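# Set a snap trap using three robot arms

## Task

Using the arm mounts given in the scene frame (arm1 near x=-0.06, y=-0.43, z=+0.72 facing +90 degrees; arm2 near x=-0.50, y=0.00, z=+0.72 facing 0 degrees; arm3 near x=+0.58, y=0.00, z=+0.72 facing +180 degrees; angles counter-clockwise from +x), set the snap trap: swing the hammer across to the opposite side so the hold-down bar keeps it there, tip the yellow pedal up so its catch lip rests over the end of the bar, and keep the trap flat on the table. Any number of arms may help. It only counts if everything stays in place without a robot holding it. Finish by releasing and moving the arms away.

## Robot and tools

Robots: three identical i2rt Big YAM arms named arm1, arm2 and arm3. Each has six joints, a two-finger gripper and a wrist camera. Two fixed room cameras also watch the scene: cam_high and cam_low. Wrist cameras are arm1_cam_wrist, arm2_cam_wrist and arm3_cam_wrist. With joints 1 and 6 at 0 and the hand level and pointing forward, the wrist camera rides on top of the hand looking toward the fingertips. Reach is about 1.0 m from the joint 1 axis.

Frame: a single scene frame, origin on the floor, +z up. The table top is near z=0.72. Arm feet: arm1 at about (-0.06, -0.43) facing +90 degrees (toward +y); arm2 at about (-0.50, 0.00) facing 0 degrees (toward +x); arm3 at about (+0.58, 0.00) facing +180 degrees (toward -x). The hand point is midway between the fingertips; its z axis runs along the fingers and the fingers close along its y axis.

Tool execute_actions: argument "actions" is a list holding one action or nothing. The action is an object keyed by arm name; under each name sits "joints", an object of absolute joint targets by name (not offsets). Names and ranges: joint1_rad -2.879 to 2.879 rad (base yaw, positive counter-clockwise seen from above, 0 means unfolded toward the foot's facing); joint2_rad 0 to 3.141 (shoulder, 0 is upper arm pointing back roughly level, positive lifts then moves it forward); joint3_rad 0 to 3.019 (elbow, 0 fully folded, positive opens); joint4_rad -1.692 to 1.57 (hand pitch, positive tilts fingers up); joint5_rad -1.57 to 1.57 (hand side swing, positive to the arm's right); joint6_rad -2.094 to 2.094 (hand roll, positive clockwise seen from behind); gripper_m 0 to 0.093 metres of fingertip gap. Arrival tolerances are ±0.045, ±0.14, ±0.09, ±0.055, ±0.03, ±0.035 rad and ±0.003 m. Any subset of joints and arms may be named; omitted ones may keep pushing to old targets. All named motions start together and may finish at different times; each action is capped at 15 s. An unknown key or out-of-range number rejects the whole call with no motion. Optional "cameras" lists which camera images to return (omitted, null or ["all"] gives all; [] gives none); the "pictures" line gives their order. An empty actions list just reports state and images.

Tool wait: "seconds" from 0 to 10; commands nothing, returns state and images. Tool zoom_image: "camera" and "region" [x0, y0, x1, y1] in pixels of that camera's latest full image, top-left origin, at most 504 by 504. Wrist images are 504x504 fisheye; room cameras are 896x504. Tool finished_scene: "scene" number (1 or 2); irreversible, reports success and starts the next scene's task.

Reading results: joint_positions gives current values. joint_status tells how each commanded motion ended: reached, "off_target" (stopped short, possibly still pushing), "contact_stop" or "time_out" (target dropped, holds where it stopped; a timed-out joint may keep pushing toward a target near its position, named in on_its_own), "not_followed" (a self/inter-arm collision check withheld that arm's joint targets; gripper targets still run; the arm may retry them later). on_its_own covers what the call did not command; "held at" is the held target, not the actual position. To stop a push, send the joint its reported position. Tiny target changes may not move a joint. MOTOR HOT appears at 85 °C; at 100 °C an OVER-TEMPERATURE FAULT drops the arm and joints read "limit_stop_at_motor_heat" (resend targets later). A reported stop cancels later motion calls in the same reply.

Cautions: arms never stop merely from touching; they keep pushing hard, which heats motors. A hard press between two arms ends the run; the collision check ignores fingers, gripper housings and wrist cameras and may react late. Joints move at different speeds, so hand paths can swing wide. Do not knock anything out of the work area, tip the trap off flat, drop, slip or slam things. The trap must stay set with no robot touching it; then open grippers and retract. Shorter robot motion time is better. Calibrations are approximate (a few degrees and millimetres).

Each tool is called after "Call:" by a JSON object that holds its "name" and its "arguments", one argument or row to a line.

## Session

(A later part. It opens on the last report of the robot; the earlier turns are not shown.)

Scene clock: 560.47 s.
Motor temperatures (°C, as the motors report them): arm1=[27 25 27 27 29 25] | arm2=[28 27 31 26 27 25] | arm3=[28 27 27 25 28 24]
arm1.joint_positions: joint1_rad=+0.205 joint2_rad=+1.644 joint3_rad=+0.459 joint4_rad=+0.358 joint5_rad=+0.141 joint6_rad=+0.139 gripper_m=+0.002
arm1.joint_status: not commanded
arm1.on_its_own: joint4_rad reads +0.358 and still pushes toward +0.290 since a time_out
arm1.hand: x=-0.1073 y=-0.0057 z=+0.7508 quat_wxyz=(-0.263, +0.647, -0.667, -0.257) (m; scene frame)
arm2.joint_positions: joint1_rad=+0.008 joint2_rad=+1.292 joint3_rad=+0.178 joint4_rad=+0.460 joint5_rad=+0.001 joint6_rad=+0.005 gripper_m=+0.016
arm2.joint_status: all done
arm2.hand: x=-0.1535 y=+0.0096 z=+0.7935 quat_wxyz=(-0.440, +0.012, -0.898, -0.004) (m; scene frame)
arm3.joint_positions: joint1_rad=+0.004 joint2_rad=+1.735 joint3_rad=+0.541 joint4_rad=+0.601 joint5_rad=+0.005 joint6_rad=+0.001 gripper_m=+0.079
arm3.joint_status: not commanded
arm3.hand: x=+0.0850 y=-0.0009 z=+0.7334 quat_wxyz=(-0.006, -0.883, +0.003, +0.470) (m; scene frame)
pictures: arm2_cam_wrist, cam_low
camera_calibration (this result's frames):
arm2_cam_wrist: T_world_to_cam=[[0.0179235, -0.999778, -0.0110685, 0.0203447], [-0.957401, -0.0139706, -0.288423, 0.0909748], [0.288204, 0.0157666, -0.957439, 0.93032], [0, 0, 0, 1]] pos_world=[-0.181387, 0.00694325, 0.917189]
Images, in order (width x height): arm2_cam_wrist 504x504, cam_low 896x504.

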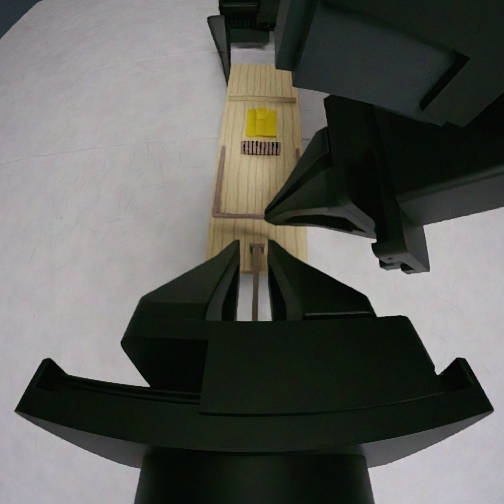

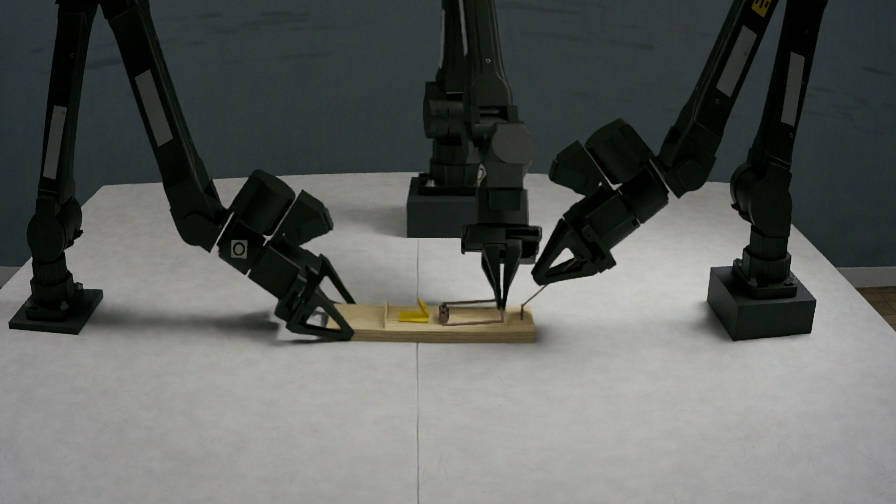

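Call:
{"name": "execute_actions", "arguments": {
  "actions": [
    {"arm2":{"joints":{"joint3_rad":0.064,"joint4_rad":0.72}}}
  ],
  "cameras": []
}}

Call:
{"name": "execute_actions", "arguments": {
  "actions": [
    {"arm2":{"joints":{"joint2_rad":1.47,"joint4_rad":0.86}}}
  ],
  "cameras": []
}}

Call:
{"name": "execute_actions", "arguments": {
  "actions": [
    {"arm2":{"joints":{"joint2_rad":1.625,"joint4_rad":0.97}}}
  ],
  "cameras": ["cam_low","arm2_cam_wrist"]
}}

Scene clock: 584.23 s.
Motor temperatures (°C, as the motors report them): arm1=[27 25 27 27 29 25] | arm2=[28 27 30 26 27 25] | arm3=[28 27 27 25 28 24]
arm1.joint_positions: joint1_rad=+0.205 joint2_rad=+1.644 joint3_rad=+0.459 joint4_rad=+0.358 joint5_rad=+0.141 joint6_rad=+0.139 gripper_m=+0.002
arm1.joint_status: not commanded
arm1.on_its_own: joint4_rad reads +0.358 and still pushes toward +0.290 since a time_out
arm1.hand: x=-0.1073 y=-0.0057 z=+0.7508 quat_wxyz=(-0.263, +0.647, -0.667, -0.257) (m; scene frame)
arm2.joint_positions: joint1_rad=+0.003 joint2_rad=+1.292 joint3_rad=+0.057 joint4_rad=+0.703 joint5_rad=+0.001 joint6_rad=+0.005 gripper_m=+0.016
arm2.joint_status: all done
arm2.hand: x=-0.1791 y=+0.0076 z=+0.8009 quat_wxyz=(-0.494, +0.010, -0.870, -0.004) (m; scene frame)
arm3.joint_positions: joint1_rad=+0.004 joint2_rad=+1.735 joint3_rad=+0.541 joint4_rad=+0.601 joint5_rad=+0.005 joint6_rad=+0.001 gripper_m=+0.079
arm3.joint_status: not commanded
arm3.hand: x=+0.0850 y=-0.0009 z=+0.7334 quat_wxyz=(-0.006, -0.883, +0.003, +0.470) (m; scene frame)
pictures: none
No camera images: the call's "cameras" was empty. Leave "cameras" out to get every camera's image.

Scene clock: 585.13 s.
Motor temperatures (°C, as the motors report them): arm1=[27 25 27 27 29 25] | arm2=[28 27 30 26 27 25] | arm3=[28 27 27 25 28 24]
arm1.joint_positions: joint1_rad=+0.205 joint2_rad=+1.644 joint3_rad=+0.459 joint4_rad=+0.358 joint5_rad=+0.141 joint6_rad=+0.139 gripper_m=+0.002
arm1.joint_status: not commanded
arm1.on_its_own: joint4_rad reads +0.358 and still pushes toward +0.290 since a time_out
arm1.hand: x=-0.1073 y=-0.0057 z=+0.7508 quat_wxyz=(-0.263, +0.647, -0.667, -0.257) (m; scene frame)
arm2.joint_positions: joint1_rad=+0.003 joint2_rad=+1.463 joint3_rad=+0.057 joint4_rad=+0.843 joint5_rad=+0.001 joint6_rad=+0.005 gripper_m=+0.016
arm2.joint_status: all done
arm2.hand: x=-0.1807 y=+0.0074 z=+0.7793 quat_wxyz=(-0.480, +0.010, -0.877, -0.004) (m; scene frame)
arm3.joint_positions: joint1_rad=+0.004 joint2_rad=+1.735 joint3_rad=+0.541 joint4_rad=+0.601 joint5_rad=+0.005 joint6_rad=+0.001 gripper_m=+0.079
arm3.joint_status: not commanded
arm3.hand: x=+0.0850 y=-0.0009 z=+0.7334 quat_wxyz=(-0.006, -0.883, +0.003, +0.470) (m; scene frame)
pictures: none
No camera images: the call's "cameras" was empty. Leave "cameras" out to get every camera's image.

Scene clock: 586.03 s.
Motor temperatures (°C, as the motors report them): arm1=[27 25 27 27 29 25] | arm2=[28 27 30 26 27 25] | arm3=[28 27 27 25 28 24]
arm1.joint_positions: joint1_rad=+0.205 joint2_rad=+1.644 joint3_rad=+0.459 joint4_rad=+0.358 joint5_rad=+0.141 joint6_rad=+0.139 gripper_m=+0.002
arm1.joint_status: not commanded
arm1.on_its_own: joint4_rad reads +0.358 and still pushes toward +0.290 since a time_out
arm1.hand: x=-0.1073 y=-0.0057 z=+0.7508 quat_wxyz=(-0.263, +0.647, -0.667, -0.257) (m; scene frame)
arm2.joint_positions: joint1_rad=+0.003 joint2_rad=+1.617 joint3_rad=+0.057 joint4_rad=+0.954 joint5_rad=+0.001 joint6_rad=+0.005 gripper_m=+0.016
arm2.joint_status: all done
arm2.hand: x=-0.1865 y=+0.0071 z=+0.7566 quat_wxyz=(-0.461, +0.010, -0.887, -0.003) (m; scene frame)
arm3.joint_positions: joint1_rad=+0.004 joint2_rad=+1.735 joint3_rad=+0.541 joint4_rad=+0.601 joint5_rad=+0.005 joint6_rad=+0.001 gripper_m=+0.079
arm3.joint_status: not commanded
arm3.hand: x=+0.0850 y=-0.0009 z=+0.7334 quat_wxyz=(-0.006, -0.883, +0.003, +0.470) (m; scene frame)
pictures: arm2_cam_wrist, cam_low
camera_calibration (this result's frames):
arm2_cam_wrist: T_world_to_cam=[[0.0146058, -0.999826, -0.0115712, 0.0177461], [-0.94248, -0.00990123, -0.334117, 0.0860018], [0.333945, 0.0157856, -0.942461, 0.901708], [0, 0, 0, 1]] pos_world=[-0.220325, 0.0043605, 0.878764]
Images, in order (width x height): arm2_cam_wrist 504x504, cam_low 896x504.

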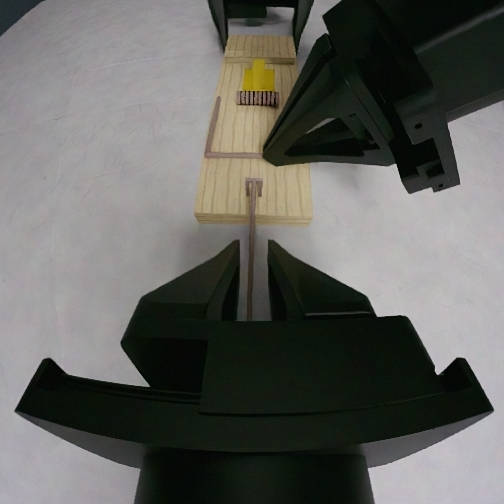

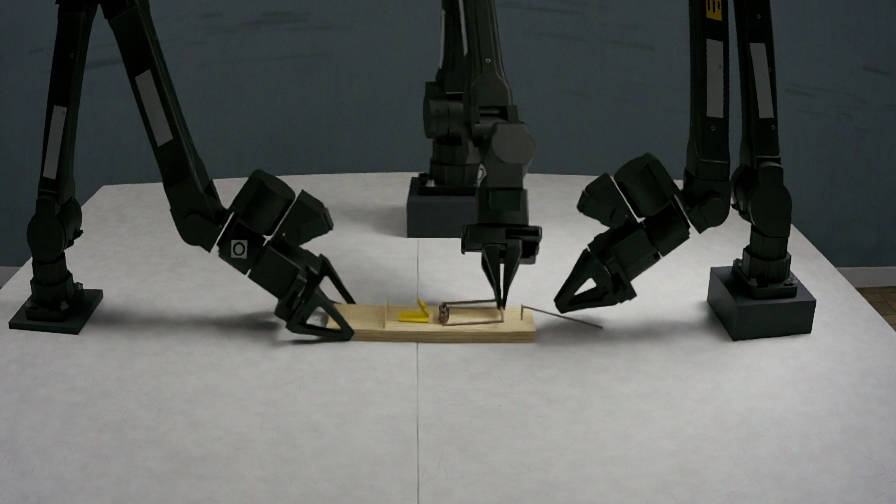

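Call:
{"name": "execute_actions", "arguments": {
  "actions": [
    {"arm2":{"joints":{"joint3_rad":0.155,"joint4_rad":0.84}}}
  ],
  "cameras": []
}}

Call:
{"name": "execute_actions", "arguments": {
  "actions": [
    {"arm2":{"joints":{"joint2_rad":1.692}}}
  ],
  "cameras": []
}}

Call:
{"name": "execute_actions", "arguments": {
  "actions": [
    {"arm2":{"joints":{"gripper_m":0.0012}}}
  ],
  "cameras": []
}}

Call:
{"name": "execute_actions", "arguments": {
  "actions": [
    {"arm2":{"joints":{"joint2_rad":1.56,"joint3_rad":0.125,"joint4_rad":0.755}}}
  ],
  "cameras": ["cam_low"]
}}

Scene clock: 607.13 s.
Motor temperatures (°C, as the motors report them): arm1=[27 25 27 27 29 25] | arm2=[28 27 29 26 27 25] | arm3=[28 27 27 25 28 24]
arm1.joint_positions: joint1_rad=+0.205 joint2_rad=+1.644 joint3_rad=+0.459 joint4_rad=+0.358 joint5_rad=+0.141 joint6_rad=+0.139 gripper_m=+0.002
arm1.joint_status: not commanded
arm1.on_its_own: joint4_rad reads +0.358 and still pushes toward +0.290 since a time_out
arm1.hand: x=-0.1073 y=-0.0057 z=+0.7508 quat_wxyz=(-0.263, +0.647, -0.667, -0.257) (m; scene frame)
arm2.joint_positions: joint1_rad=+0.003 joint2_rad=+1.617 joint3_rad=+0.152 joint4_rad=+0.852 joint5_rad=+0.001 joint6_rad=+0.005 gripper_m=+0.016
arm2.joint_status: all done
arm2.hand: x=-0.1513 y=+0.0080 z=+0.7572 quat_wxyz=(-0.458, +0.010, -0.889, -0.003) (m; scene frame)
arm3.joint_positions: joint1_rad=+0.004 joint2_rad=+1.735 joint3_rad=+0.541 joint4_rad=+0.601 joint5_rad=+0.005 joint6_rad=+0.001 gripper_m=+0.079
arm3.joint_status: not commanded
arm3.hand: x=+0.0850 y=-0.0009 z=+0.7334 quat_wxyz=(-0.006, -0.883, +0.003, +0.470) (m; scene frame)
pictures: none
No camera images: the call's "cameras" was empty. Leave "cameras" out to get every camera's image.

Scene clock: 607.80 s.
Motor temperatures (°C, as the motors report them): arm1=[27 25 27 27 29 25] | arm2=[28 27 29 26 27 25] | arm3=[28 27 27 25 28 24]
arm1.joint_positions: joint1_rad=+0.205 joint2_rad=+1.644 joint3_rad=+0.459 joint4_rad=+0.358 joint5_rad=+0.141 joint6_rad=+0.139 gripper_m=+0.002
arm1.joint_status: not commanded
arm1.on_its_own: joint4_rad reads +0.358 and still pushes toward +0.290 since a time_out
arm1.hand: x=-0.1073 y=-0.0057 z=+0.7508 quat_wxyz=(-0.263, +0.647, -0.667, -0.257) (m; scene frame)
arm2.joint_positions: joint1_rad=+0.003 joint2_rad=+1.681 joint3_rad=+0.152 joint4_rad=+0.849 joint5_rad=+0.001 joint6_rad=+0.005 gripper_m=+0.016
arm2.joint_status: all done
arm2.hand: x=-0.1619 y=+0.0076 z=+0.7360 quat_wxyz=(-0.428, +0.010, -0.904, -0.003) (m; scene frame)
arm3.joint_positions: joint1_rad=+0.004 joint2_rad=+1.735 joint3_rad=+0.541 joint4_rad=+0.601 joint5_rad=+0.005 joint6_rad=+0.001 gripper_m=+0.079
arm3.joint_status: not commanded
arm3.hand: x=+0.0850 y=-0.0009 z=+0.7334 quat_wxyz=(-0.006, -0.883, +0.003, +0.470) (m; scene frame)
pictures: none
No camera images: the call's "cameras" was empty. Leave "cameras" out to get every camera's image.

Scene clock: 608.37 s.
Motor temperatures (°C, as the motors report them): arm1=[27 25 27 27 29 25] | arm2=[28 27 29 26 27 25] | arm3=[28 27 27 25 28 24]
arm1.joint_positions: joint1_rad=+0.205 joint2_rad=+1.644 joint3_rad=+0.459 joint4_rad=+0.358 joint5_rad=+0.141 joint6_rad=+0.139 gripper_m=+0.002
arm1.joint_status: not commanded
arm1.on_its_own: joint4_rad reads +0.358 and still pushes toward +0.290 since a time_out
arm1.hand: x=-0.1073 y=-0.0057 z=+0.7508 quat_wxyz=(-0.263, +0.647, -0.667, -0.257) (m; scene frame)
arm2.joint_positions: joint1_rad=+0.003 joint2_rad=+1.681 joint3_rad=+0.152 joint4_rad=+0.849 joint5_rad=-0.002 joint6_rad=+0.011 gripper_m=+0.002
arm2.joint_status: all done
arm2.hand: x=-0.1619 y=+0.0081 z=+0.7360 quat_wxyz=(-0.428, +0.009, -0.904, -0.005) (m; scene frame)
arm3.joint_positions: joint1_rad=+0.004 joint2_rad=+1.735 joint3_rad=+0.541 joint4_rad=+0.601 joint5_rad=+0.005 joint6_rad=+0.001 gripper_m=+0.079
arm3.joint_status: not commanded
arm3.hand: x=+0.0850 y=-0.0009 z=+0.7334 quat_wxyz=(-0.006, -0.883, +0.003, +0.470) (m; scene frame)
pictures: none
No camera images: the call's "cameras" was empty. Leave "cameras" out to get every camera's image.

Scene clock: 609.10 s.
Motor temperatures (°C, as the motors report them): arm1=[27 25 27 27 29 25] | arm2=[28 27 29 26 27 25] | arm3=[28 27 27 25 28 24]
arm1.joint_positions: joint1_rad=+0.205 joint2_rad=+1.644 joint3_rad=+0.457 joint4_rad=+0.358 joint5_rad=+0.140 joint6_rad=+0.139 gripper_m=+0.002
arm1.joint_status: not commanded
arm1.on_its_own: joint4_rad reads +0.358 and still pushes toward +0.290 since a time_out
arm1.hand: x=-0.1076 y=-0.0065 z=+0.7503 quat_wxyz=(-0.263, +0.648, -0.667, -0.257) (m; scene frame)
arm2.joint_positions: joint1_rad=+0.002 joint2_rad=+1.583 joint3_rad=+0.145 joint4_rad=+0.756 joint5_rad=-0.001 joint6_rad=+0.011 gripper_m=+0.002
arm2.joint_status: all done
arm2.hand: x=-0.1646 y=+0.0075 z=+0.7473 quat_wxyz=(-0.426, +0.007, -0.904, -0.005) (m; scene frame)
arm3.joint_positions: joint1_rad=+0.004 joint2_rad=+1.735 joint3_rad=+0.541 joint4_rad=+0.601 joint5_rad=+0.003 joint6_rad=+0.000 gripper_m=+0.079
arm3.joint_status: not commanded
arm3.hand: x=+0.0850 y=-0.0012 z=+0.7334 quat_wxyz=(-0.006, -0.883, +0.002, +0.470) (m; scene frame)
pictures: cam_low
Images, in order (width x height): cam_low 896x504.

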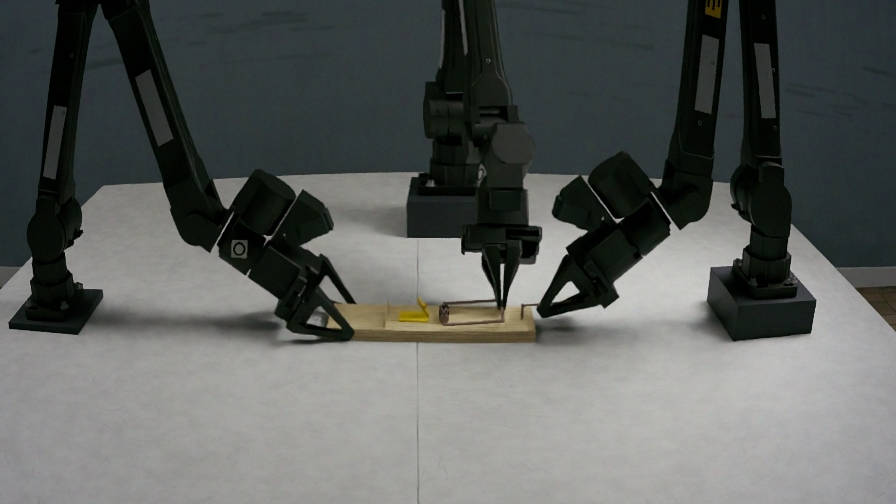

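Call:
{"name": "execute_actions", "arguments": {
  "actions": [
    {"arm2":{"joints":{"joint2_rad":1.49,"joint3_rad":0.145,"gripper_m":0.0018}}}
  ],
  "cameras": ["cam_low"]
}}

Call:
{"name": "execute_actions", "arguments": {
  "actions": [
    {"arm2":{"joints":{"joint3_rad":0.21}}}
  ],
  "cameras": ["cam_low"]
}}

Scene clock: 617.83 s.
Motor temperatures (°C, as the motors report them): arm1=[27 25 27 27 29 25] | arm2=[28 27 29 26 27 25] | arm3=[28 27 27 25 28 24]
arm1.joint_positions: joint1_rad=+0.205 joint2_rad=+1.644 joint3_rad=+0.456 joint4_rad=+0.358 joint5_rad=+0.140 joint6_rad=+0.139 gripper_m=+0.002
arm1.joint_status: not commanded
arm1.on_its_own: joint4_rad reads +0.358 and still pushes toward +0.290 since a time_out
arm1.hand: x=-0.1075 y=-0.0073 z=+0.7498 quat_wxyz=(-0.262, +0.648, -0.667, -0.256) (m; scene frame)
arm2.joint_positions: joint1_rad=+0.000 joint2_rad=+1.551 joint3_rad=+0.147 joint4_rad=+0.725 joint5_rad=+0.000 joint6_rad=+0.011 gripper_m=+0.002
arm2.joint_status: all done
arm2.hand: x=-0.1631 y=+0.0066 z=+0.7521 quat_wxyz=(-0.428, +0.006, -0.904, -0.004) (m; scene frame)
arm3.joint_positions: joint1_rad=+0.004 joint2_rad=+1.735 joint3_rad=+0.541 joint4_rad=+0.601 joint5_rad=+0.002 joint6_rad=-0.003 gripper_m=+0.079
arm3.joint_status: not commanded
arm3.hand: x=+0.0850 y=-0.0015 z=+0.7334 quat_wxyz=(-0.006, -0.883, +0.001, +0.470) (m; scene frame)
pictures: cam_low
Images, in order (width x height): cam_low 896x504.

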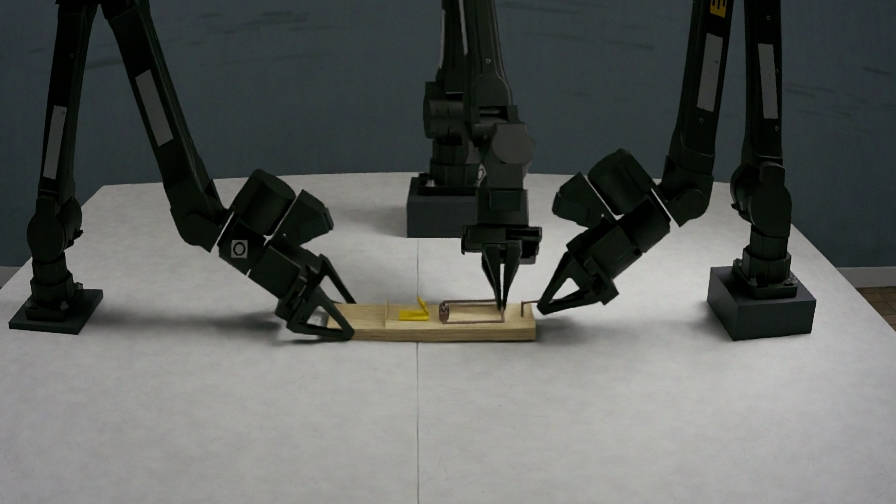

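Scene clock: 618.43 s.
Motor temperatures (°C, as the motors report them): arm1=[27 25 27 27 29 25] | arm2=[28 27 29 26 27 25] | arm3=[28 27 27 25 28 24]
arm1.joint_positions: joint1_rad=+0.205 joint2_rad=+1.644 joint3_rad=+0.456 joint4_rad=+0.358 joint5_rad=+0.140 joint6_rad=+0.139 gripper_m=+0.002
arm1.joint_status: not commanded
arm1.on_its_own: joint4_rad reads +0.358 and still pushes toward +0.290 since a time_out
arm1.hand: x=-0.1075 y=-0.0073 z=+0.7498 quat_wxyz=(-0.262, +0.648, -0.667, -0.256) (m; scene frame)
arm2.joint_positions: joint1_rad=+0.000 joint2_rad=+1.551 joint3_rad=+0.154 joint4_rad=+0.711 joint5_rad=+0.000 joint6_rad=+0.011 gripper_m=+0.002
arm2.joint_status: all done
arm2.hand: x=-0.1618 y=+0.0067 z=+0.7512 quat_wxyz=(-0.425, +0.006, -0.905, -0.004) (m; scene frame)
arm3.joint_positions: joint1_rad=+0.004 joint2_rad=+1.735 joint3_rad=+0.541 joint4_rad=+0.601 joint5_rad=+0.002 joint6_rad=-0.003 gripper_m=+0.079
arm3.joint_status: not commanded
arm3.hand: x=+0.0850 y=-0.0015 z=+0.7334 quat_wxyz=(-0.006, -0.883, +0.001, +0.470) (m; scene frame)
pictures: cam_low
Images, in order (width x height): cam_low 896x504.

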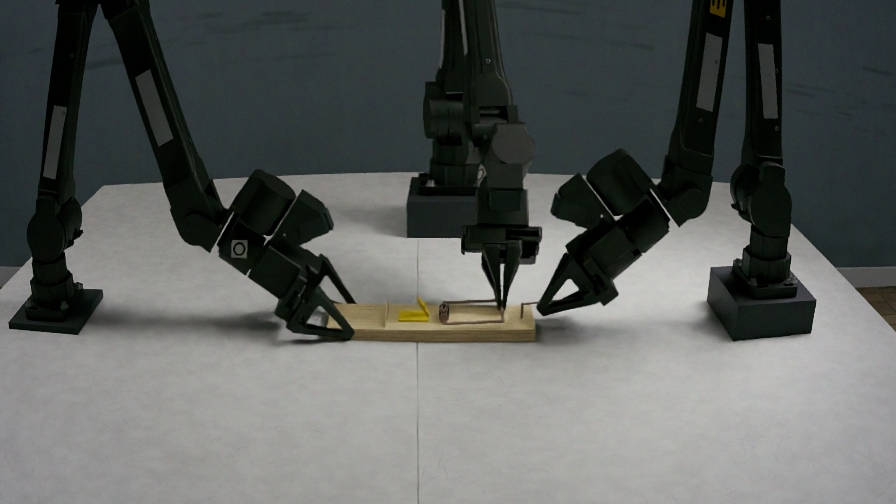

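Call:
{"name": "execute_actions", "arguments": {
  "actions": [
    {"arm2":{"joints":{"joint2_rad":1.55,"joint3_rad":0.154,"joint4_rad":0.72,"gripper_m":0.016}}}
  ],
  "cameras": []
}}

Call:
{"name": "execute_actions", "arguments": {
  "actions": [
    {"arm2":{"joints":{"joint2_rad":1.30,"joint3_rad":0.165,"joint4_rad":0.357}}}
  ],
  "cameras": []
}}

Call:
{"name": "execute_actions", "arguments": {
  "actions": [
    {"arm2":{"joints":{"joint2_rad":1.42}}}
  ],
  "cameras": ["cam_low","arm2_cam_wrist"]
}}

Scene clock: 633.57 s.
Motor temperatures (°C, as the motors report them): arm1=[27 25 27 27 29 25] | arm2=[28 27 30 26 27 25] | arm3=[28 27 27 25 28 24]
arm1.joint_positions: joint1_rad=+0.205 joint2_rad=+1.644 joint3_rad=+0.456 joint4_rad=+0.358 joint5_rad=+0.141 joint6_rad=+0.139 gripper_m=+0.002
arm1.joint_status: not commanded
arm1.on_its_own: joint4_rad reads +0.358 and still pushes toward +0.290 since a time_out
arm1.hand: x=-0.1074 y=-0.0073 z=+0.7498 quat_wxyz=(-0.262, +0.648, -0.668, -0.256) (m; scene frame)
arm2.joint_positions: joint1_rad=+0.000 joint2_rad=+1.534 joint3_rad=+0.158 joint4_rad=+0.716 joint5_rad=+0.000 joint6_rad=+0.010 gripper_m=+0.016
arm2.joint_status: all done
arm2.hand: x=-0.1562 y=+0.0068 z=+0.7587 quat_wxyz=(-0.437, +0.007, -0.900, -0.004) (m; scene frame)
arm3.joint_positions: joint1_rad=+0.004 joint2_rad=+1.735 joint3_rad=+0.541 joint4_rad=+0.601 joint5_rad=+0.001 joint6_rad=-0.002 gripper_m=+0.079
arm3.joint_status: not commanded
arm3.hand: x=+0.0850 y=-0.0016 z=+0.7334 quat_wxyz=(-0.007, -0.883, +0.001, +0.470) (m; scene frame)
pictures: none
No camera images: the call's "cameras" was empty. Leave "cameras" out to get every camera's image.

Scene clock: 634.67 s.
Motor temperatures (°C, as the motors report them): arm1=[27 25 27 27 29 25] | arm2=[28 27 30 26 27 25] | arm3=[28 27 27 25 28 24]
arm1.joint_positions: joint1_rad=+0.205 joint2_rad=+1.644 joint3_rad=+0.456 joint4_rad=+0.358 joint5_rad=+0.141 joint6_rad=+0.139 gripper_m=+0.002
arm1.joint_status: not commanded
arm1.on_its_own: joint4_rad reads +0.358 and still pushes toward +0.290 since a time_out
arm1.hand: x=-0.1074 y=-0.0073 z=+0.7498 quat_wxyz=(-0.262, +0.648, -0.668, -0.256) (m; scene frame)
arm2.joint_positions: joint1_rad=+0.000 joint2_rad=+1.299 joint3_rad=+0.158 joint4_rad=+0.369 joint5_rad=+0.000 joint6_rad=+0.010 gripper_m=+0.016
arm2.joint_status: all done
arm2.hand: x=-0.1793 y=+0.0063 z=+0.7675 quat_wxyz=(-0.386, +0.007, -0.923, -0.003) (m; scene frame)
arm3.joint_positions: joint1_rad=+0.004 joint2_rad=+1.735 joint3_rad=+0.541 joint4_rad=+0.601 joint5_rad=+0.001 joint6_rad=-0.002 gripper_m=+0.079
arm3.joint_status: not commanded
arm3.hand: x=+0.0850 y=-0.0016 z=+0.7334 quat_wxyz=(-0.007, -0.883, +0.001, +0.470) (m; scene frame)
pictures: none
No camera images: the call's "cameras" was empty. Leave "cameras" out to get every camera's image.

Scene clock: 635.40 s.
Motor temperatures (°C, as the motors report them): arm1=[27 25 27 27 29 25] | arm2=[28 27 30 26 27 25] | arm3=[28 27 27 25 28 24]
arm1.joint_positions: joint1_rad=+0.205 joint2_rad=+1.644 joint3_rad=+0.456 joint4_rad=+0.358 joint5_rad=+0.141 joint6_rad=+0.139 gripper_m=+0.002
arm1.joint_status: not commanded
arm1.on_its_own: joint4_rad reads +0.358 and still pushes toward +0.290 since a time_out
arm1.hand: x=-0.1074 y=-0.0073 z=+0.7498 quat_wxyz=(-0.262, +0.648, -0.668, -0.256) (m; scene frame)
arm2.joint_positions: joint1_rad=+0.000 joint2_rad=+1.414 joint3_rad=+0.158 joint4_rad=+0.366 joint5_rad=+0.000 joint6_rad=+0.010 gripper_m=+0.016
arm2.joint_status: all done
arm2.hand: x=-0.1977 y=+0.0057 z=+0.7337 quat_wxyz=(-0.330, +0.007, -0.944, -0.002) (m; scene frame)
arm3.joint_positions: joint1_rad=+0.004 joint2_rad=+1.735 joint3_rad=+0.541 joint4_rad=+0.601 joint5_rad=+0.001 joint6_rad=-0.002 gripper_m=+0.079
arm3.joint_status: not commanded
arm3.hand: x=+0.0850 y=-0.0016 z=+0.7334 quat_wxyz=(-0.007, -0.883, +0.001, +0.470) (m; scene frame)
pictures: arm2_cam_wrist, cam_low
camera_calibration (this result's frames):
arm2_cam_wrist: T_world_to_cam=[[0.00314971, -0.999928, -0.0115647, 0.0139771], [-0.998444, -0.00250081, -0.0557022, -0.147565], [0.0556693, 0.0117222, -0.99838, 0.869942], [0, 0, 0, 1]] pos_world=[-0.195809, 0.0034094, 0.860475]
Images, in order (width x height): arm2_cam_wrist 504x504, cam_low 896x504.

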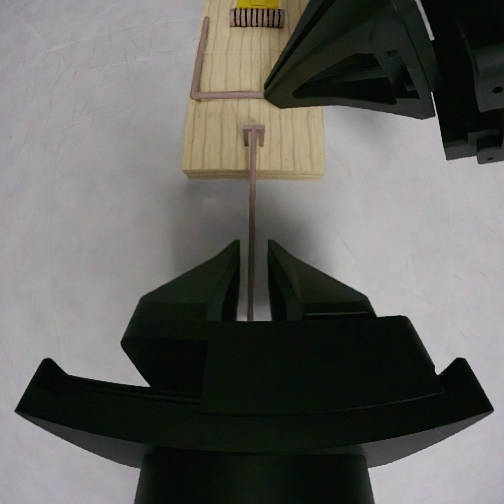

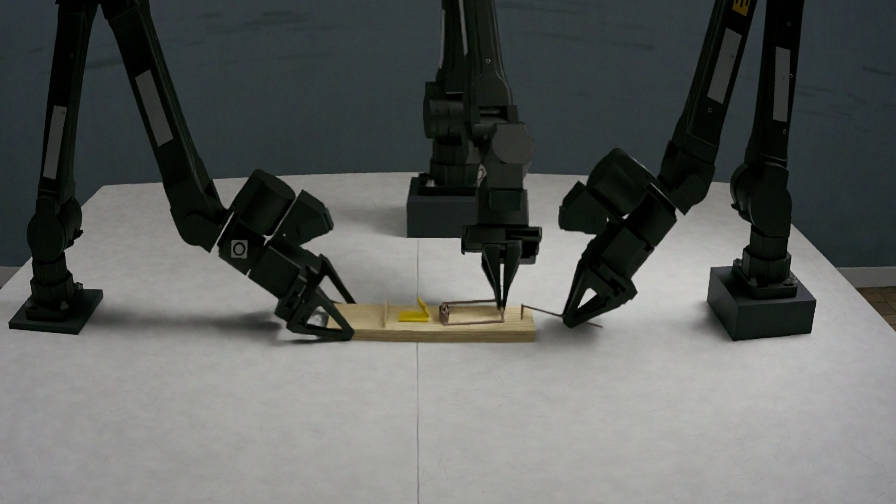

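Replay the earlier sequence.

Call:
{"name": "execute_actions", "arguments": {
  "actions": [
    {"arm2":{"joints":{"gripper_m":0.0}}}
  ],
  "cameras": []
}}

Call:
{"name": "execute_actions", "arguments": {
  "actions": [
    {"arm2":{"joints":{"joint2_rad":1.29,"joint4_rad":0.27}}}
  ],
  "cameras": []
}}

Call:
{"name": "execute_actions", "arguments": {
  "actions": [
    {"arm2":{"joints":{"joint2_rad":1.145,"joint4_rad":0.19}}}
  ],
  "cameras": []
}}

Call:
{"name": "execute_actions", "arguments": {
  "actions": [
    {"arm2":{"joints":{"gripper_m":0.0018,"joint2_rad":1.07,"joint3_rad":0.185,"joint4_rad":0.22}}}
  ],
  "cameras": ["cam_low"]
}}

Scene clock: 645.73 s.
Motor temperatures (°C, as the motors report them): arm1=[27 25 27 27 29 25] | arm2=[28 27 30 26 27 25] | arm3=[28 27 27 25 28 24]
arm1.joint_positions: joint1_rad=+0.205 joint2_rad=+1.644 joint3_rad=+0.456 joint4_rad=+0.358 joint5_rad=+0.141 joint6_rad=+0.139 gripper_m=+0.002
arm1.joint_status: not commanded
arm1.on_its_own: joint4_rad reads +0.358 and still pushes toward +0.290 since a time_out
arm1.hand: x=-0.1074 y=-0.0073 z=+0.7498 quat_wxyz=(-0.262, +0.648, -0.668, -0.256) (m; scene frame)
arm2.joint_positions: joint1_rad=+0.000 joint2_rad=+1.414 joint3_rad=+0.158 joint4_rad=+0.366 joint5_rad=-0.004 joint6_rad=+0.009 gripper_m=+0.002
arm2.joint_status: all done
arm2.hand: x=-0.1977 y=+0.0064 z=+0.7337 quat_wxyz=(-0.330, +0.007, -0.944, -0.004) (m; scene frame)
arm3.joint_positions: joint1_rad=+0.004 joint2_rad=+1.735 joint3_rad=+0.541 joint4_rad=+0.601 joint5_rad=+0.001 joint6_rad=-0.002 gripper_m=+0.079
arm3.joint_status: not commanded
arm3.hand: x=+0.0850 y=-0.0016 z=+0.7334 quat_wxyz=(-0.007, -0.883, +0.001, +0.470) (m; scene frame)
pictures: none
No camera images: the call's "cameras" was empty. Leave "cameras" out to get every camera's image.

Scene clock: 646.50 s.
Motor temperatures (°C, as the motors report them): arm1=[27 25 27 27 29 25] | arm2=[28 27 30 26 27 25] | arm3=[28 27 27 25 28 24]
arm1.joint_positions: joint1_rad=+0.205 joint2_rad=+1.644 joint3_rad=+0.456 joint4_rad=+0.358 joint5_rad=+0.141 joint6_rad=+0.139 gripper_m=+0.002
arm1.joint_status: not commanded
arm1.on_its_own: joint4_rad reads +0.358 and still pushes toward +0.290 since a time_out
arm1.hand: x=-0.1074 y=-0.0073 z=+0.7498 quat_wxyz=(-0.262, +0.648, -0.668, -0.256) (m; scene frame)
arm2.joint_positions: joint1_rad=+0.000 joint2_rad=+1.309 joint3_rad=+0.157 joint4_rad=+0.268 joint5_rad=-0.004 joint6_rad=+0.009 gripper_m=+0.002
arm2.joint_status: all done
arm2.hand: x=-0.1994 y=+0.0064 z=+0.7479 quat_wxyz=(-0.334, +0.007, -0.943, -0.004) (m; scene frame)
arm3.joint_positions: joint1_rad=+0.004 joint2_rad=+1.735 joint3_rad=+0.541 joint4_rad=+0.601 joint5_rad=+0.001 joint6_rad=-0.002 gripper_m=+0.079
arm3.joint_status: not commanded
arm3.hand: x=+0.0850 y=-0.0016 z=+0.7334 quat_wxyz=(-0.007, -0.883, +0.001, +0.470) (m; scene frame)
pictures: none
No camera images: the call's "cameras" was empty. Leave "cameras" out to get every camera's image.

Scene clock: 647.27 s.
Motor temperatures (°C, as the motors report them): arm1=[27 25 27 27 29 25] | arm2=[28 27 30 26 27 25] | arm3=[28 27 27 25 28 24]
arm1.joint_positions: joint1_rad=+0.205 joint2_rad=+1.644 joint3_rad=+0.456 joint4_rad=+0.358 joint5_rad=+0.141 joint6_rad=+0.139 gripper_m=+0.002
arm1.joint_status: not commanded
arm1.on_its_own: joint4_rad reads +0.358 and still pushes toward +0.290 since a time_out
arm1.hand: x=-0.1074 y=-0.0073 z=+0.7498 quat_wxyz=(-0.262, +0.648, -0.668, -0.256) (m; scene frame)
arm2.joint_positions: joint1_rad=+0.000 joint2_rad=+1.166 joint3_rad=+0.153 joint4_rad=+0.184 joint5_rad=-0.003 joint6_rad=+0.009 gripper_m=+0.002
arm2.joint_status: all done
arm2.hand: x=-0.1966 y=+0.0066 z=+0.7731 quat_wxyz=(-0.359, +0.007, -0.933, -0.004) (m; scene frame)
arm3.joint_positions: joint1_rad=+0.004 joint2_rad=+1.735 joint3_rad=+0.541 joint4_rad=+0.601 joint5_rad=+0.001 joint6_rad=-0.002 gripper_m=+0.079
arm3.joint_status: not commanded
arm3.hand: x=+0.0850 y=-0.0016 z=+0.7334 quat_wxyz=(-0.007, -0.883, +0.001, +0.470) (m; scene frame)
pictures: none
No camera images: the call's "cameras" was empty. Leave "cameras" out to get every camera's image.

Scene clock: 648.03 s.
Motor temperatures (°C, as the motors report them): arm1=[27 25 27 27 29 25] | arm2=[28 27 30 26 27 25] | arm3=[28 27 27 25 28 24]
arm1.joint_positions: joint1_rad=+0.205 joint2_rad=+1.644 joint3_rad=+0.455 joint4_rad=+0.358 joint5_rad=+0.142 joint6_rad=+0.139 gripper_m=+0.002
arm1.joint_status: not commanded
arm1.on_its_own: joint4_rad reads +0.358 and still pushes toward +0.290 since a time_out
arm1.hand: x=-0.1072 y=-0.0075 z=+0.7497 quat_wxyz=(-0.262, +0.648, -0.668, -0.256) (m; scene frame)
arm2.joint_positions: joint1_rad=+0.000 joint2_rad=+1.079 joint3_rad=+0.152 joint4_rad=+0.199 joint5_rad=-0.001 joint6_rad=+0.009 gripper_m=+0.002
arm2.joint_status: all done
arm2.hand: x=-0.1839 y=+0.0067 z=+0.8004 quat_wxyz=(-0.406, +0.007, -0.914, -0.004) (m; scene frame)
arm3.joint_positions: joint1_rad=+0.004 joint2_rad=+1.735 joint3_rad=+0.541 joint4_rad=+0.601 joint5_rad=+0.001 joint6_rad=-0.002 gripper_m=+0.079
arm3.joint_status: not commanded
arm3.hand: x=+0.0850 y=-0.0016 z=+0.7334 quat_wxyz=(-0.007, -0.883, +0.001, +0.470) (m; scene frame)
pictures: cam_low
Images, in order (width x height): cam_low 896x504.

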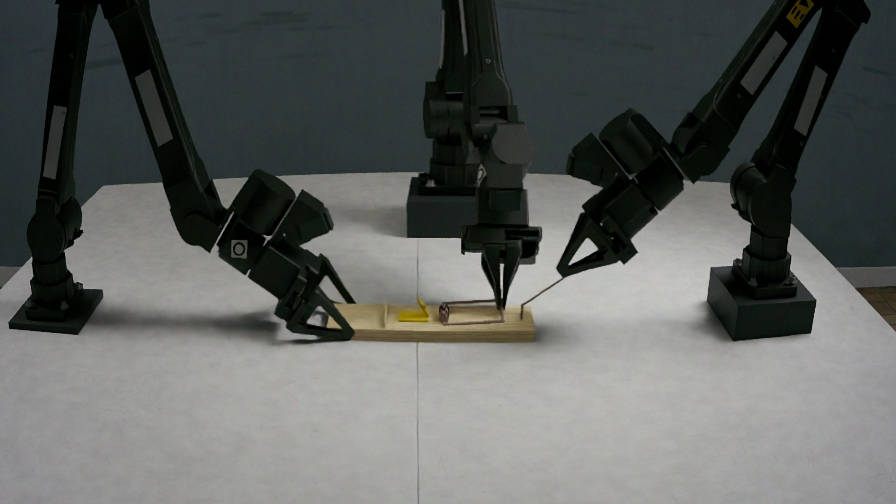

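Call:
{"name": "execute_actions", "arguments": {
  "actions": [
    {"arm2":{"joints":{"joint3_rad":0.235}}}
  ],
  "cameras": []
}}

Call:
{"name": "execute_actions", "arguments": {
  "actions": [
    {"arm2":{"joints":{"joint2_rad":1.19,"joint3_rad":0.245,"joint4_rad":0.36}}}
  ],
  "cameras": []
}}

Call:
{"name": "execute_actions", "arguments": {
  "actions": [
    {"arm2":{"joints":{"joint2_rad":1.29,"joint3_rad":0.27,"joint4_rad":0.47}}}
  ],
  "cameras": ["cam_low","cam_high","arm2_cam_wrist","arm1_cam_wrist"]
}}

Call:
{"name": "zoom_image", "arguments": {
  "camera": "cam_low",
  "region": [450, 150, 650, 350]
}}

Scene clock: 658.63 s.
Motor temperatures (°C, as the motors report them): arm1=[27 25 27 27 29 25] | arm2=[28 27 31 26 27 25] | arm3=[28 27 27 25 28 24]
arm1.joint_positions: joint1_rad=+0.205 joint2_rad=+1.644 joint3_rad=+0.455 joint4_rad=+0.358 joint5_rad=+0.142 joint6_rad=+0.139 gripper_m=+0.002
arm1.joint_status: not commanded
arm1.on_its_own: joint4_rad reads +0.358 and still pushes toward +0.290 since a time_out
arm1.hand: x=-0.1072 y=-0.0075 z=+0.7497 quat_wxyz=(-0.262, +0.648, -0.668, -0.256) (m; scene frame)
arm2.joint_positions: joint1_rad=+0.000 joint2_rad=+1.072 joint3_rad=+0.198 joint4_rad=+0.200 joint5_rad=+0.000 joint6_rad=+0.008 gripper_m=+0.002
arm2.joint_status: all done
arm2.hand: x=-0.1620 y=+0.0071 z=+0.8221 quat_wxyz=(-0.431, +0.007, -0.902, -0.003) (m; scene frame)
arm3.joint_positions: joint1_rad=+0.004 joint2_rad=+1.735 joint3_rad=+0.541 joint4_rad=+0.601 joint5_rad=+0.001 joint6_rad=-0.002 gripper_m=+0.079
arm3.joint_status: not commanded
arm3.hand: x=+0.0850 y=-0.0016 z=+0.7334 quat_wxyz=(-0.007, -0.883, +0.001, +0.470) (m; scene frame)
pictures: none
No camera images: the call's "cameras" was empty. Leave "cameras" out to get every camera's image.

Scene clock: 659.40 s.
Motor temperatures (°C, as the motors report them): arm1=[27 25 27 27 29 25] | arm2=[28 27 31 26 27 25] | arm3=[28 27 27 25 28 24]
arm1.joint_positions: joint1_rad=+0.205 joint2_rad=+1.644 joint3_rad=+0.455 joint4_rad=+0.358 joint5_rad=+0.142 joint6_rad=+0.139 gripper_m=+0.002
arm1.joint_status: not commanded
arm1.on_its_own: joint4_rad reads +0.358 and still pushes toward +0.290 since a time_out
arm1.hand: x=-0.1072 y=-0.0075 z=+0.7497 quat_wxyz=(-0.262, +0.648, -0.668, -0.256) (m; scene frame)
arm2.joint_positions: joint1_rad=-0.003 joint2_rad=+1.167 joint3_rad=+0.232 joint4_rad=+0.354 joint5_rad=+0.001 joint6_rad=+0.007 gripper_m=+0.002
arm2.joint_status: all done
arm2.hand: x=-0.1318 y=+0.0068 z=+0.8355 quat_wxyz=(-0.472, +0.007, -0.882, -0.003) (m; scene frame)
arm3.joint_positions: joint1_rad=+0.004 joint2_rad=+1.735 joint3_rad=+0.541 joint4_rad=+0.601 joint5_rad=+0.001 joint6_rad=-0.002 gripper_m=+0.079
arm3.joint_status: not commanded
arm3.hand: x=+0.0850 y=-0.0016 z=+0.7334 quat_wxyz=(-0.007, -0.883, +0.001, +0.470) (m; scene frame)
pictures: none
No camera images: the call's "cameras" was empty. Leave "cameras" out to get every camera's image.

Scene clock: 660.10 s.
Motor temperatures (°C, as the motors report them): arm1=[27 25 27 27 29 25] | arm2=[28 27 31 26 27 25] | arm3=[28 27 27 25 28 24]
arm1.joint_positions: joint1_rad=+0.205 joint2_rad=+1.644 joint3_rad=+0.455 joint4_rad=+0.358 joint5_rad=+0.141 joint6_rad=+0.153 gripper_m=+0.002
arm1.joint_status: not commanded
arm1.on_its_own: joint4_rad reads +0.358 and still pushes toward +0.290 since a time_out
arm1.hand: x=-0.1073 y=-0.0074 z=+0.7499 quat_wxyz=(-0.261, +0.643, -0.672, -0.258) (m; scene frame)
arm2.joint_positions: joint1_rad=-0.004 joint2_rad=+1.260 joint3_rad=+0.257 joint4_rad=+0.467 joint5_rad=+0.002 joint6_rad=+0.007 gripper_m=+0.002
arm2.joint_status: all done
arm2.hand: x=-0.1119 y=+0.0067 z=+0.8368 quat_wxyz=(-0.492, +0.006, -0.871, -0.002) (m; scene frame)
arm3.joint_positions: joint1_rad=+0.004 joint2_rad=+1.735 joint3_rad=+0.541 joint4_rad=+0.601 joint5_rad=+0.001 joint6_rad=-0.002 gripper_m=+0.079
arm3.joint_status: not commanded
arm3.hand: x=+0.0850 y=-0.0016 z=+0.7334 quat_wxyz=(-0.007, -0.883, +0.001, +0.470) (m; scene frame)
pictures: arm1_cam_wrist, arm2_cam_wrist, cam_high, cam_low
camera_calibration (this result's frames):
arm1_cam_wrist: T_world_to_cam=[[0.998656, -0.0512184, -0.00789198, 0.115327], [-0.0518032, -0.990827, -0.124812, 0.0855598], [-0.00142692, 0.125053, -0.992149, 0.870573], [0, 0, 0, 1]] pos_world=[-0.109497, -0.018186, 0.875328]
arm2_cam_wrist: T_world_to_cam=[[0.00717619, -0.999876, -0.013984, 0.0183347], [-0.916766, -0.000993483, -0.399424, 0.240607], [0.39936, 0.0156864, -0.91666, 0.938069], [0, 0, 0, 1]] pos_world=[-0.154179, 0.00385655, 0.956251]
Images, in order (width x height): arm1_cam_wrist 504x504, arm2_cam_wrist 504x504, cam_high 896x504, cam_low 896x504.

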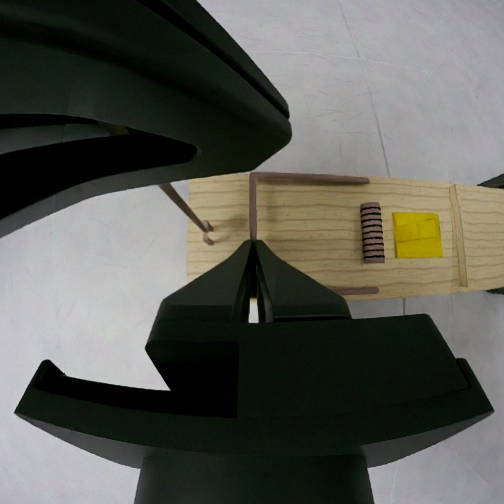

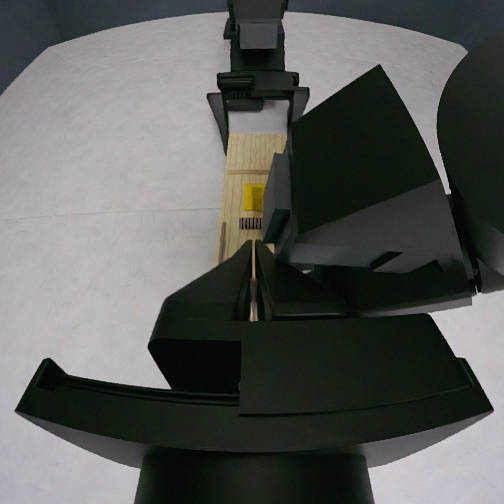

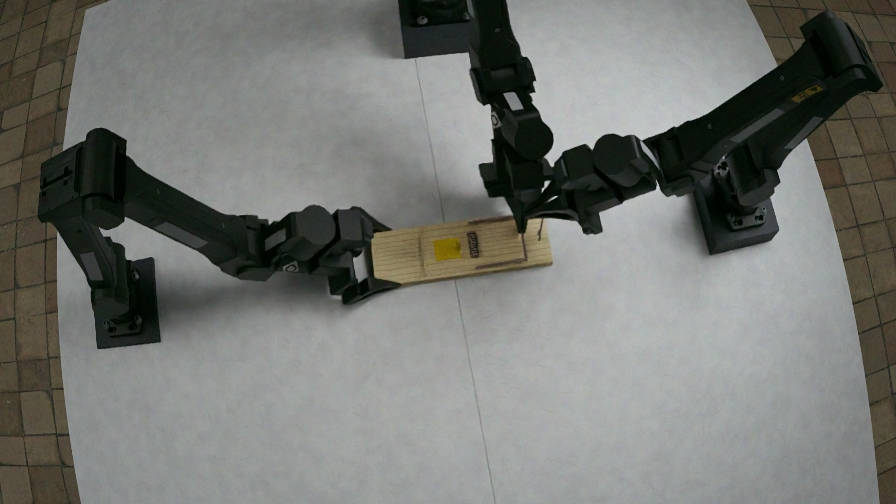

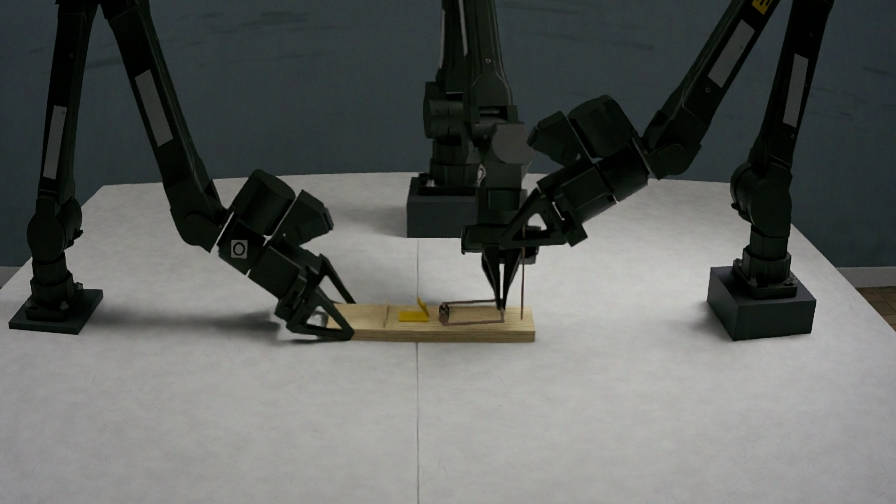

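Region (450, 150, 650, 350) of cam_low's 896x504 image, scaled by 2.520, with more detail than that image has.

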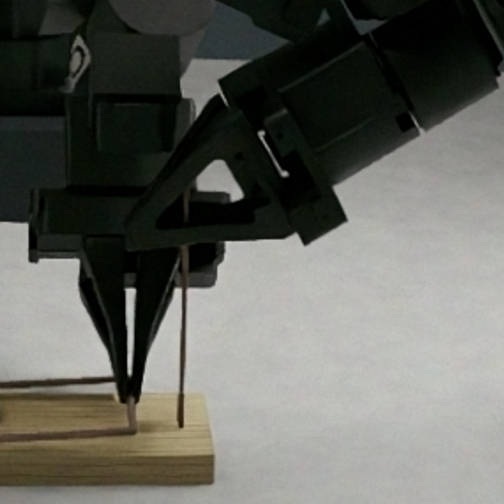

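Call:
{"name": "execute_actions", "arguments": {
  "actions": [
    {"arm2":{"joints":{"joint2_rad":1.16,"joint3_rad":0.225,"joint4_rad":0.35}}}
  ],
  "cameras": []
}}

Call:
{"name": "execute_actions", "arguments": {
  "actions": [
    {"arm1":{"joints":{"joint1_rad":0.22,"joint2_rad":1.765,"joint3_rad":0.358,"joint4_rad":0.44,"joint5_rad":0.145}}}
  ],
  "cameras": ["arm1_cam_wrist","cam_low"]
}}

Scene clock: 676.17 s.
Motor temperatures (°C, as the motors report them): arm1=[27 25 27 27 29 25] | arm2=[28 27 31 26 27 25] | arm3=[28 27 27 25 28 24]
arm1.joint_positions: joint1_rad=+0.205 joint2_rad=+1.644 joint3_rad=+0.455 joint4_rad=+0.358 joint5_rad=+0.142 joint6_rad=+0.149 gripper_m=+0.002
arm1.joint_status: not commanded
arm1.on_its_own: joint4_rad reads +0.358 and still pushes toward +0.290 since a time_out
arm1.hand: x=-0.1072 y=-0.0074 z=+0.7499 quat_wxyz=(-0.261, +0.645, -0.671, -0.257) (m; scene frame)
arm2.joint_positions: joint1_rad=-0.004 joint2_rad=+1.168 joint3_rad=+0.224 joint4_rad=+0.361 joint5_rad=+0.002 joint6_rad=+0.007 gripper_m=+0.002
arm2.joint_status: all done
arm2.hand: x=-0.1343 y=+0.0062 z=+0.8334 quat_wxyz=(-0.471, +0.006, -0.882, -0.002) (m; scene frame)
arm3.joint_positions: joint1_rad=+0.004 joint2_rad=+1.735 joint3_rad=+0.541 joint4_rad=+0.601 joint5_rad=+0.001 joint6_rad=-0.002 gripper_m=+0.079
arm3.joint_status: not commanded
arm3.hand: x=+0.0850 y=-0.0016 z=+0.7334 quat_wxyz=(-0.007, -0.883, +0.001, +0.470) (m; scene frame)
pictures: none
No camera images: the call's "cameras" was empty. Leave "cameras" out to get every camera's image.

Scene clock: 676.97 s.
Motor temperatures (°C, as the motors report them): arm1=[27 25 27 27 29 25] | arm2=[28 27 31 26 27 25] | arm3=[28 27 27 25 28 24]
arm1.joint_positions: joint1_rad=+0.210 joint2_rad=+1.686 joint3_rad=+0.424 joint4_rad=+0.490 joint5_rad=+0.153 joint6_rad=+0.144 gripper_m=+0.002
arm1.joint_status: all done
arm1.hand: x=-0.1072 y=-0.0079 z=+0.7462 quat_wxyz=(-0.281, +0.636, -0.663, -0.277) (m; scene frame)
arm2.joint_positions: joint1_rad=-0.004 joint2_rad=+1.168 joint3_rad=+0.224 joint4_rad=+0.361 joint5_rad=+0.002 joint6_rad=+0.007 gripper_m=+0.002
arm2.joint_status: not commanded
arm2.hand: x=-0.1343 y=+0.0062 z=+0.8334 quat_wxyz=(-0.471, +0.006, -0.882, -0.002) (m; scene frame)
arm3.joint_positions: joint1_rad=+0.004 joint2_rad=+1.735 joint3_rad=+0.541 joint4_rad=+0.601 joint5_rad=+0.001 joint6_rad=-0.002 gripper_m=+0.079
arm3.joint_status: not commanded
arm3.hand: x=+0.0850 y=-0.0016 z=+0.7334 quat_wxyz=(-0.007, -0.883, +0.001, +0.470) (m; scene frame)
pictures: arm1_cam_wrist, cam_low
camera_calibration (this result's frames):
arm1_cam_wrist: T_world_to_cam=[[0.99877, -0.0491387, -0.00666839, 0.11428], [-0.0495269, -0.981728, -0.18373, 0.128932], [0.00248171, 0.183834, -0.982954, 0.861025], [0, 0, 0, 1]] pos_world=[-0.109891, -0.0260944, 0.870798]
Images, in order (width x height): arm1_cam_wrist 504x504, cam_low 896x504.

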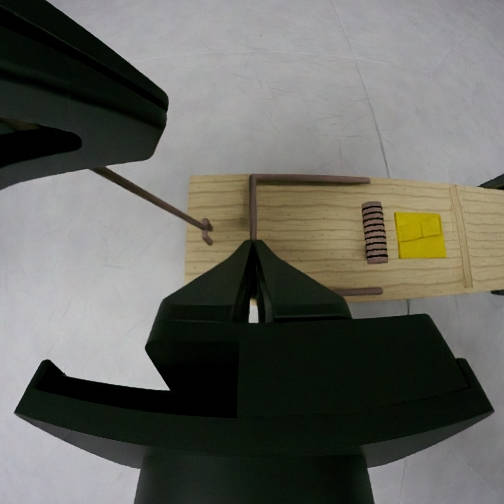

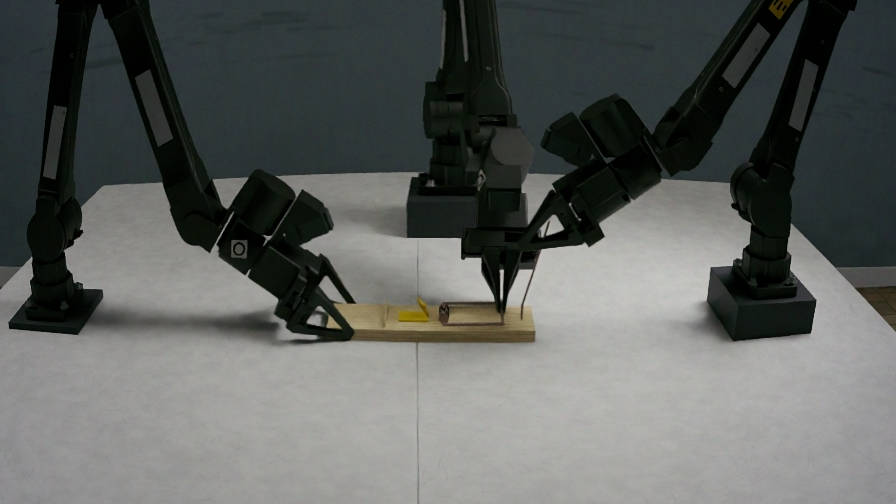

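Works. Continue.

Call:
{"name": "execute_actions", "arguments": {
  "actions": [
    {"arm1":{"joints":{"joint1_rad":0.224,"joint2_rad":1.805,"joint3_rad":0.327,"joint4_rad":0.60,"joint5_rad":0.158}}}
  ],
  "cameras": []
}}

Call:
{"name": "execute_actions", "arguments": {
  "actions": [
    {"arm1":{"joints":{"joint1_rad":0.228,"joint2_rad":1.85,"joint3_rad":0.296,"joint4_rad":0.75,"joint5_rad":0.17,"joint6_rad":0.13}}}
  ],
  "cameras": ["arm1_cam_wrist","cam_low","arm2_cam_wrist"]
}}

Scene clock: 687.17 s.
Motor temperatures (°C, as the motors report them): arm1=[27 25 27 27 29 25] | arm2=[28 27 31 26 27 25] | arm3=[28 27 27 25 28 24]
arm1.joint_positions: joint1_rad=+0.215 joint2_rad=+1.727 joint3_rad=+0.388 joint4_rad=+0.649 joint5_rad=+0.165 joint6_rad=+0.136 gripper_m=+0.002
arm1.joint_status: all done
arm1.hand: x=-0.1071 y=-0.0083 z=+0.7483 quat_wxyz=(-0.306, +0.625, -0.651, -0.303) (m; scene frame)
arm2.joint_positions: joint1_rad=-0.004 joint2_rad=+1.168 joint3_rad=+0.224 joint4_rad=+0.361 joint5_rad=+0.002 joint6_rad=+0.007 gripper_m=+0.002
arm2.joint_status: not commanded
arm2.hand: x=-0.1343 y=+0.0062 z=+0.8334 quat_wxyz=(-0.471, +0.006, -0.882, -0.002) (m; scene frame)
arm3.joint_positions: joint1_rad=+0.004 joint2_rad=+1.735 joint3_rad=+0.541 joint4_rad=+0.601 joint5_rad=+0.001 joint6_rad=-0.003 gripper_m=+0.079
arm3.joint_status: not commanded
arm3.hand: x=+0.0850 y=-0.0016 z=+0.7334 quat_wxyz=(-0.007, -0.883, +0.001, +0.470) (m; scene frame)
pictures: none
No camera images: the call's "cameras" was empty. Leave "cameras" out to get every camera's image.

Scene clock: 688.00 s.
Motor temperatures (°C, as the motors report them): arm1=[27 25 27 27 29 25] | arm2=[28 27 31 26 27 25] | arm3=[28 27 27 25 28 24]
arm1.joint_positions: joint1_rad=+0.219 joint2_rad=+1.773 joint3_rad=+0.357 joint4_rad=+0.803 joint5_rad=+0.176 joint6_rad=+0.122 gripper_m=+0.002
arm1.joint_status: all done
arm1.hand: x=-0.1071 y=-0.0091 z=+0.7518 quat_wxyz=(-0.331, +0.614, -0.637, -0.327) (m; scene frame)
arm2.joint_positions: joint1_rad=-0.004 joint2_rad=+1.168 joint3_rad=+0.224 joint4_rad=+0.361 joint5_rad=+0.002 joint6_rad=+0.007 gripper_m=+0.002
arm2.joint_status: not commanded
arm2.hand: x=-0.1343 y=+0.0062 z=+0.8334 quat_wxyz=(-0.471, +0.006, -0.882, -0.002) (m; scene frame)
arm3.joint_positions: joint1_rad=+0.004 joint2_rad=+1.735 joint3_rad=+0.541 joint4_rad=+0.601 joint5_rad=+0.001 joint6_rad=-0.003 gripper_m=+0.079
arm3.joint_status: not commanded
arm3.hand: x=+0.0850 y=-0.0016 z=+0.7334 quat_wxyz=(-0.007, -0.883, +0.001, +0.470) (m; scene frame)
pictures: arm1_cam_wrist, arm2_cam_wrist, cam_low
camera_calibration (this result's frames):
arm1_cam_wrist: T_world_to_cam=[[0.999014, -0.0432696, -0.00990596, 0.116646], [-0.0440794, -0.940715, -0.336321, 0.244428], [0.00523377, 0.336426, -0.941695, 0.837379], [0, 0, 0, 1]] pos_world=[-0.110139, -0.0467322, 0.871918]
arm2_cam_wrist: T_world_to_cam=[[0.00619638, -0.99989, -0.0134502, 0.0174452], [-0.934625, -0.00100805, -0.355635, 0.179793], [0.355582, 0.0147745, -0.934528, 0.95296], [0, 0, 0, 1]] pos_world=[-0.170925, 0.00354504, 0.954744]
Images, in order (width x height): arm1_cam_wrist 504x504, arm2_cam_wrist 504x504, cam_low 896x504.

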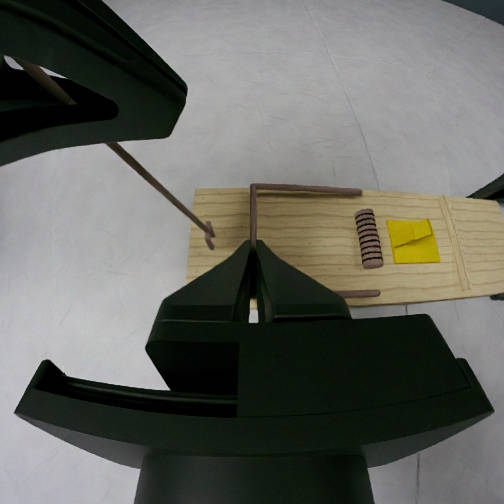

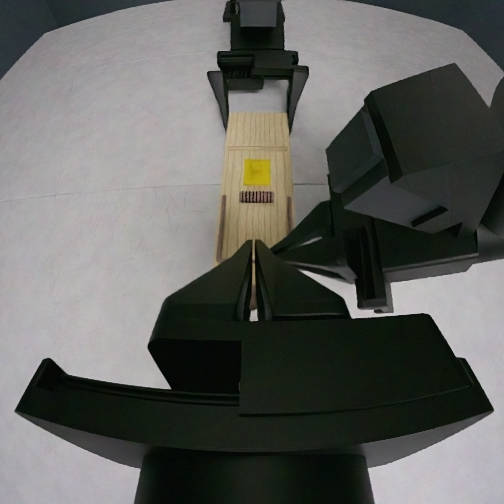

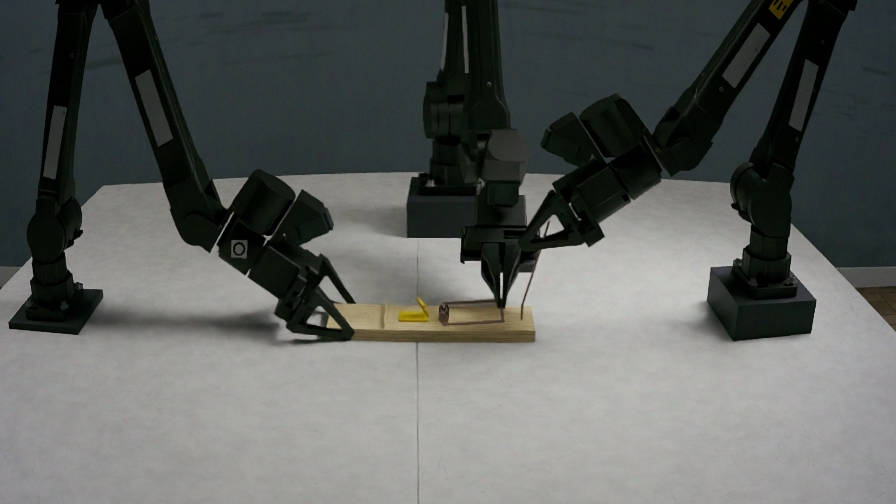

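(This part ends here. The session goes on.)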